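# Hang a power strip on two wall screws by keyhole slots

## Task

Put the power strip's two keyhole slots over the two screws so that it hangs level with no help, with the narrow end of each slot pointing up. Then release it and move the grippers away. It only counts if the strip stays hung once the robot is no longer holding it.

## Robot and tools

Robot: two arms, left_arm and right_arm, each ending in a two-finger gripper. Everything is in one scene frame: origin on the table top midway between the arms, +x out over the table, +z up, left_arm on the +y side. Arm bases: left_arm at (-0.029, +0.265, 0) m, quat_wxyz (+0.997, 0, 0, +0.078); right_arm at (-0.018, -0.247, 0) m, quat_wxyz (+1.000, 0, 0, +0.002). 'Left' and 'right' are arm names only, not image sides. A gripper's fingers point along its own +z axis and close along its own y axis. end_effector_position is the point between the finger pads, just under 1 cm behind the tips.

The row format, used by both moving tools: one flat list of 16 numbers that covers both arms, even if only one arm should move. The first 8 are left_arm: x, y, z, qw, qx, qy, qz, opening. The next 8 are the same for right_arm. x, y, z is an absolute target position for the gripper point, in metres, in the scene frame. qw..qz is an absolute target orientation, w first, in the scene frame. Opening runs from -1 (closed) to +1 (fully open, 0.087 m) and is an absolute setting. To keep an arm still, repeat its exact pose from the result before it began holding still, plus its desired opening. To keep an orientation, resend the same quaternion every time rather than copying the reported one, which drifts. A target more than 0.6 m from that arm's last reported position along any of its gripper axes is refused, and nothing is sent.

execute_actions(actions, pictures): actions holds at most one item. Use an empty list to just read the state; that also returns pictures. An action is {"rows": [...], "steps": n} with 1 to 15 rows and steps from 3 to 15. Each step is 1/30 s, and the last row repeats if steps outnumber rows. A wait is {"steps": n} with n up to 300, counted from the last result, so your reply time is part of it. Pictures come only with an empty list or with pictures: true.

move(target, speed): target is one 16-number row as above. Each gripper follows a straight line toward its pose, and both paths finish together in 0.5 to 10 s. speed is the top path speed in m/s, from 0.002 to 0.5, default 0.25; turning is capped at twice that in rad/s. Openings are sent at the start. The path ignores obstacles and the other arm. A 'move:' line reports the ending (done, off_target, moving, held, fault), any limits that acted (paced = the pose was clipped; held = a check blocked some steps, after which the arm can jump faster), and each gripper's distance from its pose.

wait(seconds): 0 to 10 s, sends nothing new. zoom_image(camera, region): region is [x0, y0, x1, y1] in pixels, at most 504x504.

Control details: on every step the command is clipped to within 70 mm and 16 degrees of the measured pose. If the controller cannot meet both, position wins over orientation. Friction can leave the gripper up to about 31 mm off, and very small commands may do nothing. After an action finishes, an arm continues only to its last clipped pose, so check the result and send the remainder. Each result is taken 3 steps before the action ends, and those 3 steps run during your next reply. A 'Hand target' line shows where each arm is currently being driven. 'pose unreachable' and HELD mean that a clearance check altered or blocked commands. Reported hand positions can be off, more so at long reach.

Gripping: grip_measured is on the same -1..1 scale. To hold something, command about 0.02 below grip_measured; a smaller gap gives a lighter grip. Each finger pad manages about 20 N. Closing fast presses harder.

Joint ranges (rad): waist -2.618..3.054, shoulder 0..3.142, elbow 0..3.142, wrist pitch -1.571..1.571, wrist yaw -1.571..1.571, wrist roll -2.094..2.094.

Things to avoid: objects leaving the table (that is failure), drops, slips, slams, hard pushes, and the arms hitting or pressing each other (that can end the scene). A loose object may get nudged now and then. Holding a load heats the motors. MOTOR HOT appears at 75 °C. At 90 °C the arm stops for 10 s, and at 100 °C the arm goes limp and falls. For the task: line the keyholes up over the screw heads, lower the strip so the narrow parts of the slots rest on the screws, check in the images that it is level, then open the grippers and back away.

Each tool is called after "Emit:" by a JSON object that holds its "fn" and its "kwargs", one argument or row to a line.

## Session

Emit:
{"fn": "execute_actions", "kwargs": {
  "actions": []
}}

Scene clock: 0.00 s of 5050.00 s.
left_arm: end_effector_position=(+0.1743, +0.5330, +0.3577) grip_measured=+0.991 end_effector_quat_wxyz=(-0.382, +0.919, -0.084, -0.041) | right_arm: end_effector_position=(+0.3158, -0.4718, +0.3316) grip_measured=+0.982 end_effector_quat_wxyz=(+0.637, -0.067, +0.736, +0.221)
Joint positions: left_arm=[ 0.578  1.482  1.995 -1.498 -0.563 -2.051  0.087] | right_arm=[-1.035  1.691  1.687 -0.678 -1.425 -0.433  0.087]
Joint velocities: left_arm=[ 0.007 -0.007  0.007  0.007 -0.051  0.022 -0.   ] | right_arm=[-0.022  0.002 -0.007 -0.037  0.066 -0.007 -0.   ]
Motor temperatures (°C, as the motors report them): left_arm=[23 23 22 27 20 22] | right_arm=[23 26 31 29 22 20]
Hand target (left_arm): +0.174, +0.533, +0.358; -0.382, +0.919, -0.084, -0.041
Hand target (right_arm): +0.316, -0.472, +0.332; +0.637, -0.067, +0.736, +0.221

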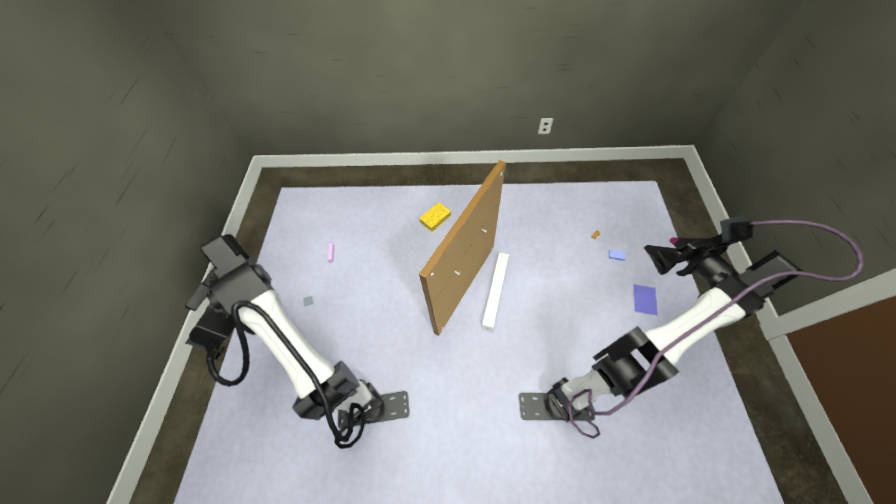

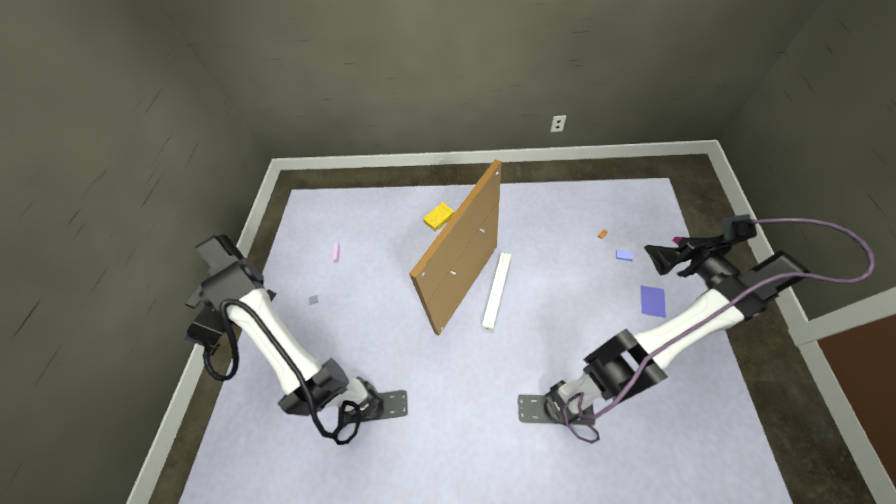

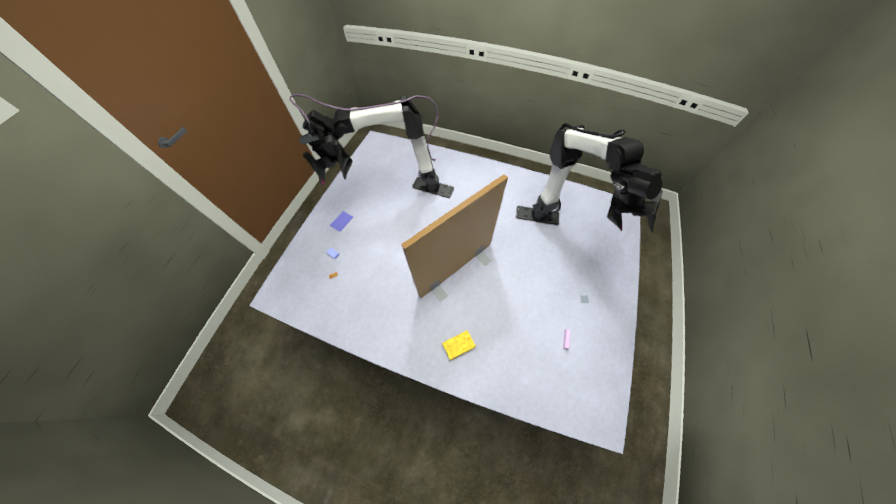

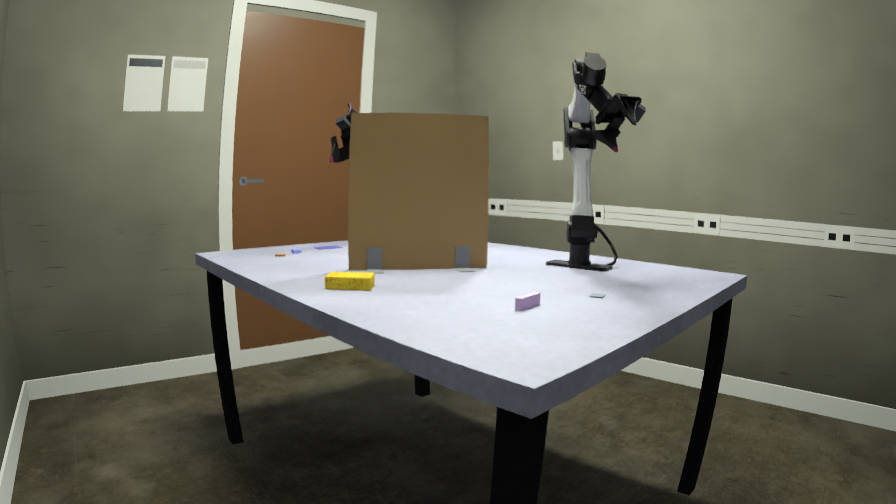

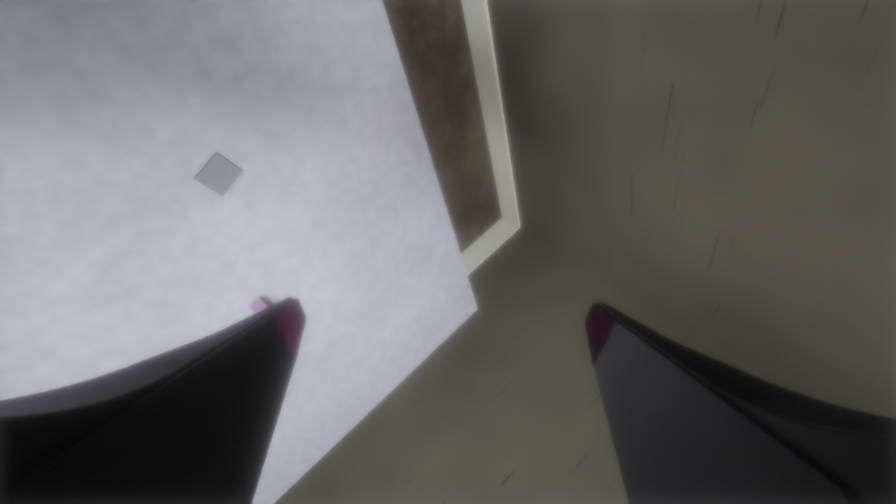

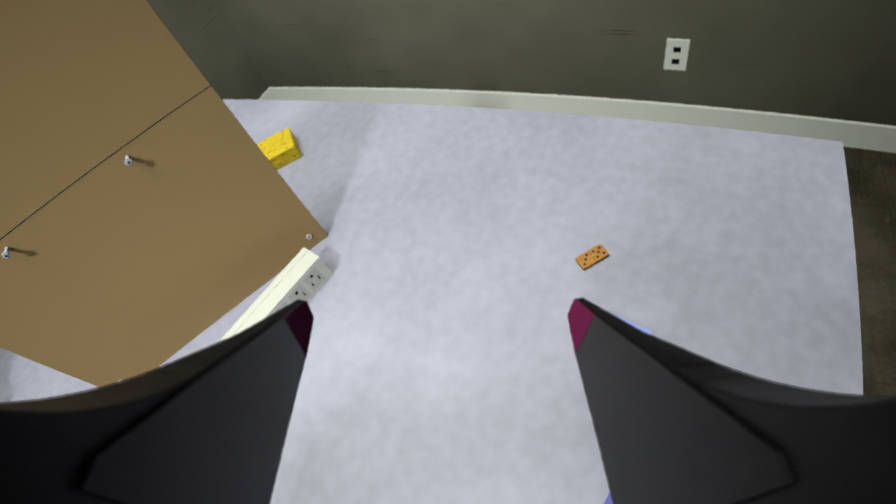

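Emit:
{"fn": "execute_actions", "kwargs": {
  "actions": []
}}

Emit:
{"fn": "zoom_image", "kwargs": {
  "camera": "cam_head_left",
  "region": [400,200,600,350]
}}

Scene clock: 0.27 s of 5050.00 s.
left_arm: end_effector_position=(+0.1743, +0.5330, +0.3577) grip_measured=+0.991 end_effector_quat_wxyz=(-0.382, +0.919, -0.084, -0.041) | right_arm: end_effector_position=(+0.3158, -0.4718, +0.3316) grip_measured=+0.982 end_effector_quat_wxyz=(+0.637, -0.067, +0.736, +0.221)
Joint positions: left_arm=[ 0.578  1.482  1.995 -1.498 -0.563 -2.051  0.087] | right_arm=[-1.035  1.691  1.687 -0.678 -1.425 -0.433  0.087]
Joint velocities: left_arm=[-0.002 -0.012  0.012 -0.051  0.066  0.007 -0.001] | right_arm=[-0.017  0.007 -0.007 -0.007  0.007  0.007  0.   ]
Motor temperatures (°C, as the motors report them): left_arm=[23 23 22 27 20 22] | right_arm=[23 26 31 29 22 20]
Hand target (left_arm): +0.174, +0.533, +0.358; -0.382, +0.919, -0.084, -0.041
Hand target (right_arm): +0.316, -0.472, +0.332; +0.637, -0.067, +0.736, +0.221
Kept back: nothing.
Steps of this call (steps 1 to 8: nothing new was sent). Readings (end_effector_position):
1: left_arm (+0.1743, +0.5330, +0.3577) | right_arm (+0.3158, -0.4718, +0.3316)
2: left_arm (+0.1743, +0.5330, +0.3577) | right_arm (+0.3158, -0.4718, +0.3316)
4: left_arm (+0.1743, +0.5330, +0.3577) | right_arm (+0.3158, -0.4718, +0.3316)
8: the state above

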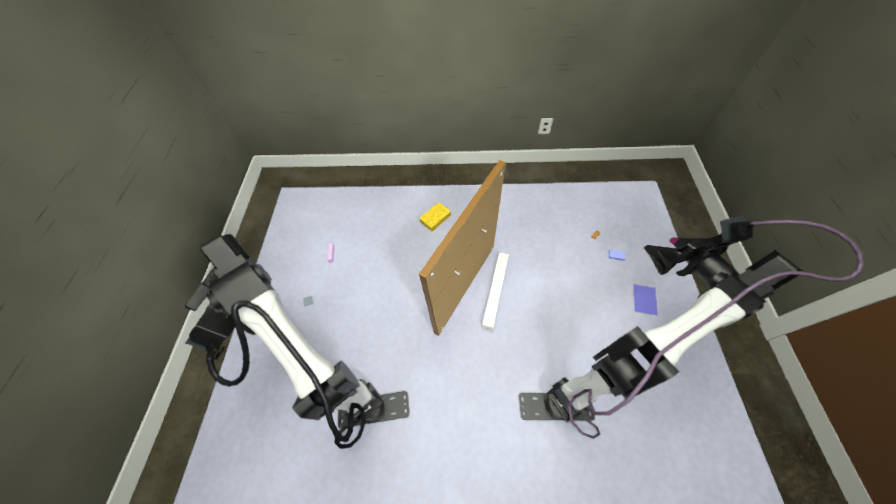

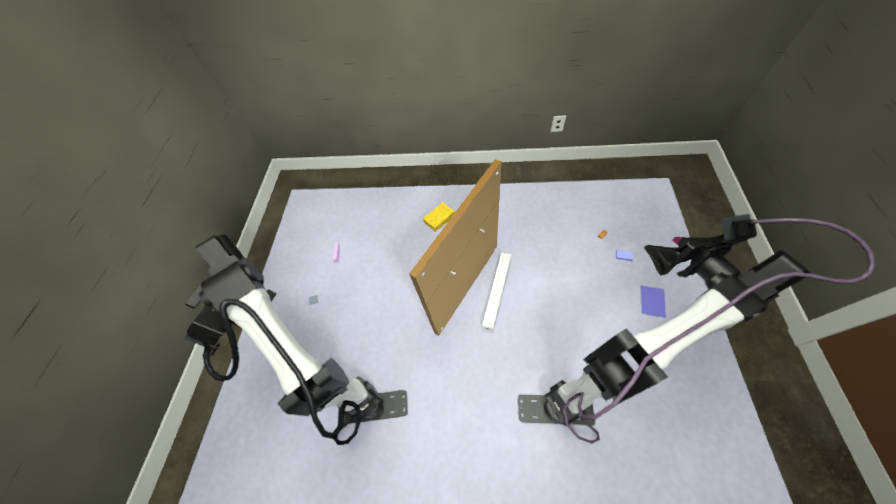

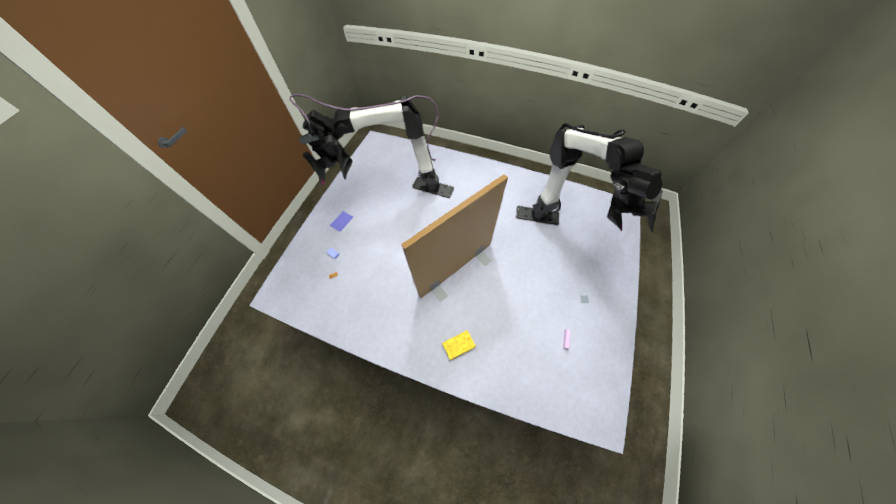

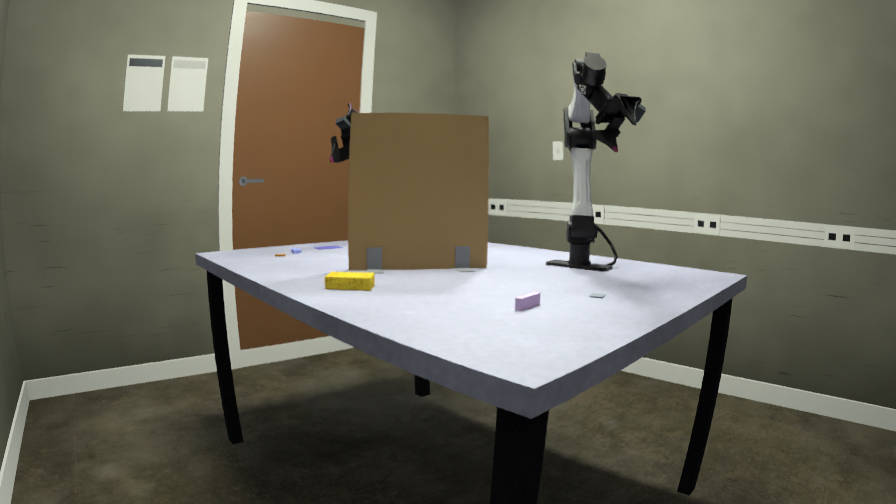

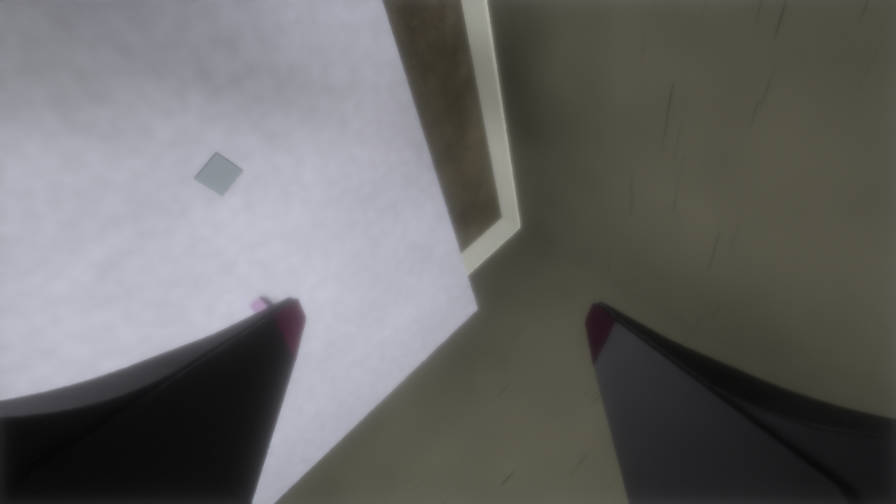

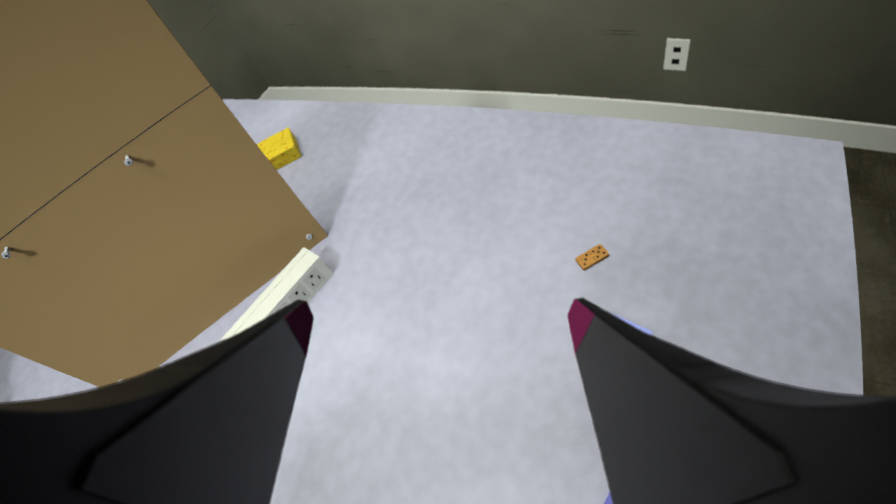

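Region (400, 200, 600, 350) of cam_head_left's 896x504 image, scaled by 2.520, with more detail than that image has; it fills the top 378 rows of this view, and the rest is white.

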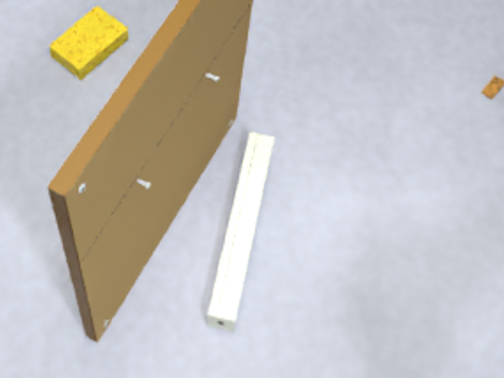

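Emit:
{"fn": "move", "kwargs": {
  "target": [0.1743,0.5330,0.3577,-0.382,0.919,-0.084,-0.041,1, 0.30,-0.09,0.13,0,0.08,0.997,0,0.6]
}}

Scene clock: 4.07 s of 5050.00 s.
left_arm: end_effector_position=(+0.1743, +0.5330, +0.3577) grip_measured=+0.991 end_effector_quat_wxyz=(-0.382, +0.919, -0.084, -0.041) | right_arm: end_effector_position=(+0.2957, -0.0991, +0.1418) grip_measured=+0.600 end_effector_quat_wxyz=(+0.020, +0.084, +0.996, +0.004)
Joint positions: left_arm=[ 0.578  1.482  1.995 -1.498 -0.563 -2.051  0.087] | right_arm=[ 0.381  1.967  1.869 -1.433  0.01   0.552  0.07 ]
Joint velocities: left_arm=[-0.017 -0.007 -0.012 -0.022 -0.022 -0.022 -0.   ] | right_arm=[-0.012 -0.002  0.002  0.037  0.007 -0.051 -0.001]
Motor temperatures (°C, as the motors report them): left_arm=[23 23 22 27 20 22] | right_arm=[23 26 31 29 22 20]
Hand target (left_arm): +0.174, +0.533, +0.358; -0.382, +0.919, -0.084, -0.041
Hand target (right_arm): +0.298, -0.089, +0.130; +0.012, +0.077, +0.997, -0.002
Off the commanded pose (left_arm): 0.000 m, 0 deg.
Off the commanded pose (right_arm): 0.016 m, 2 deg.
Kept back: nothing.
move: off_target (right_arm)

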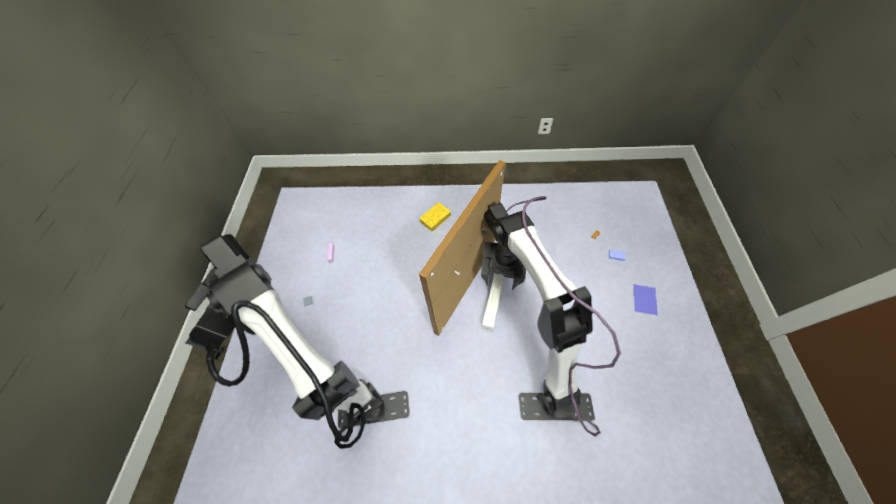

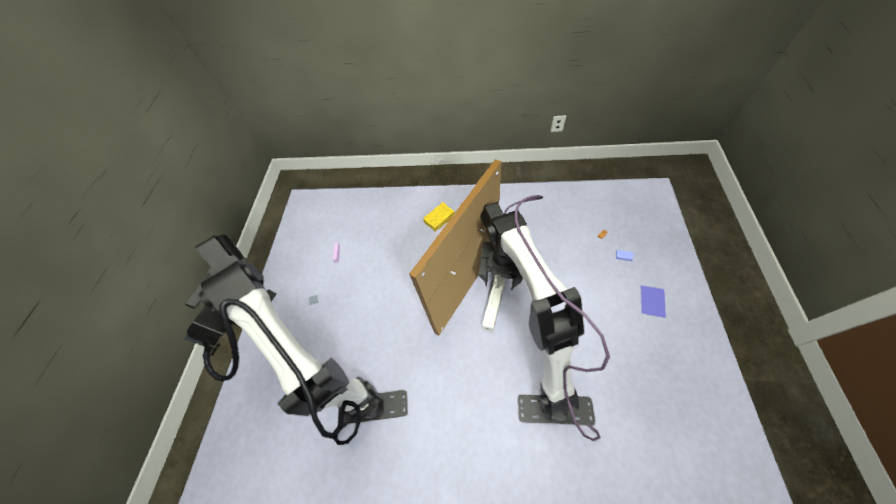

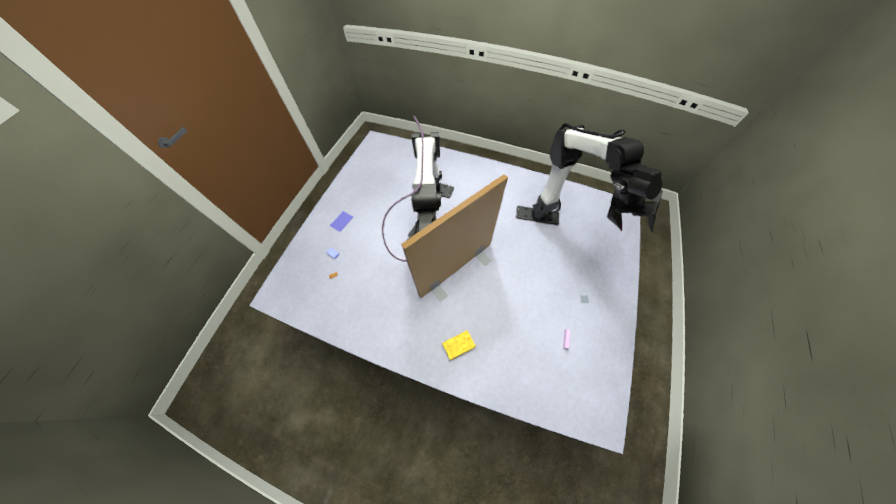

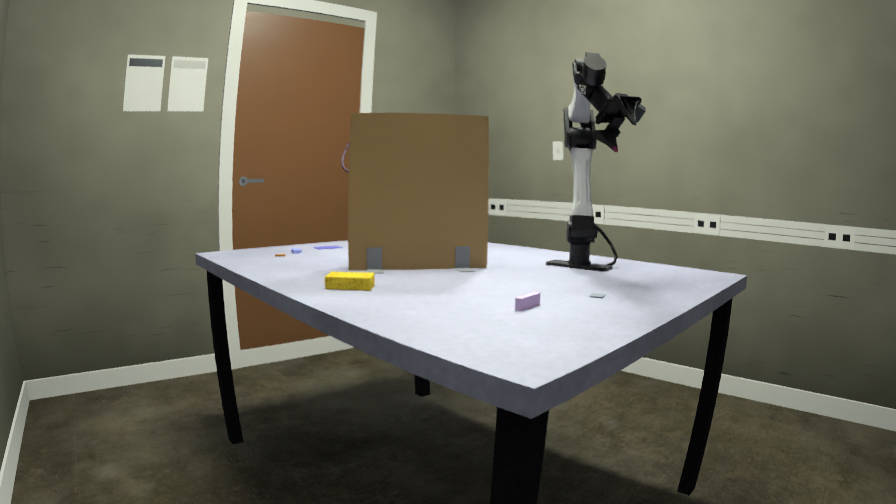

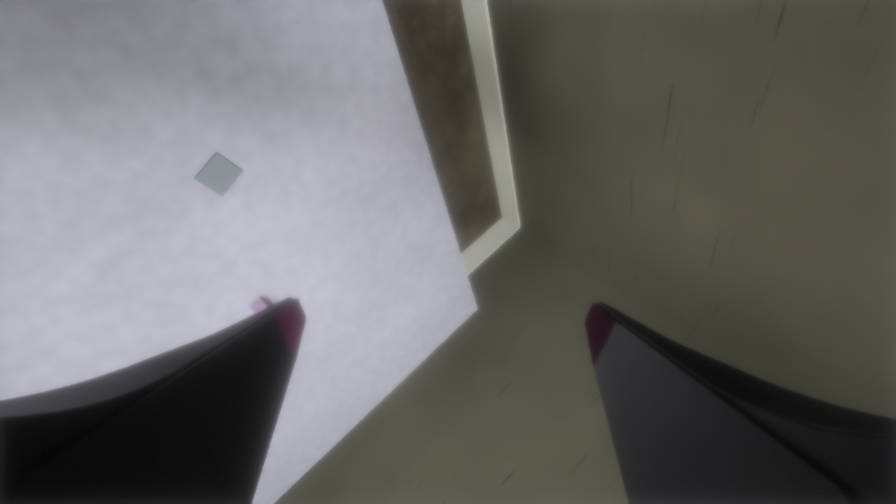

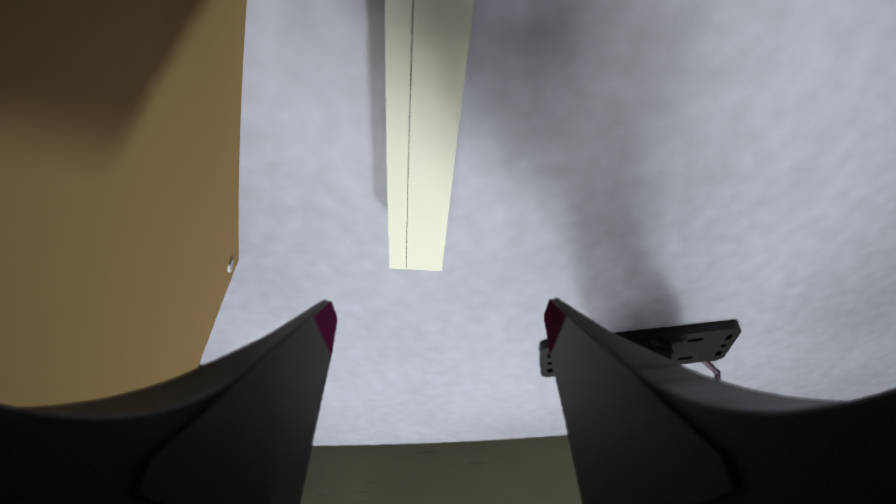

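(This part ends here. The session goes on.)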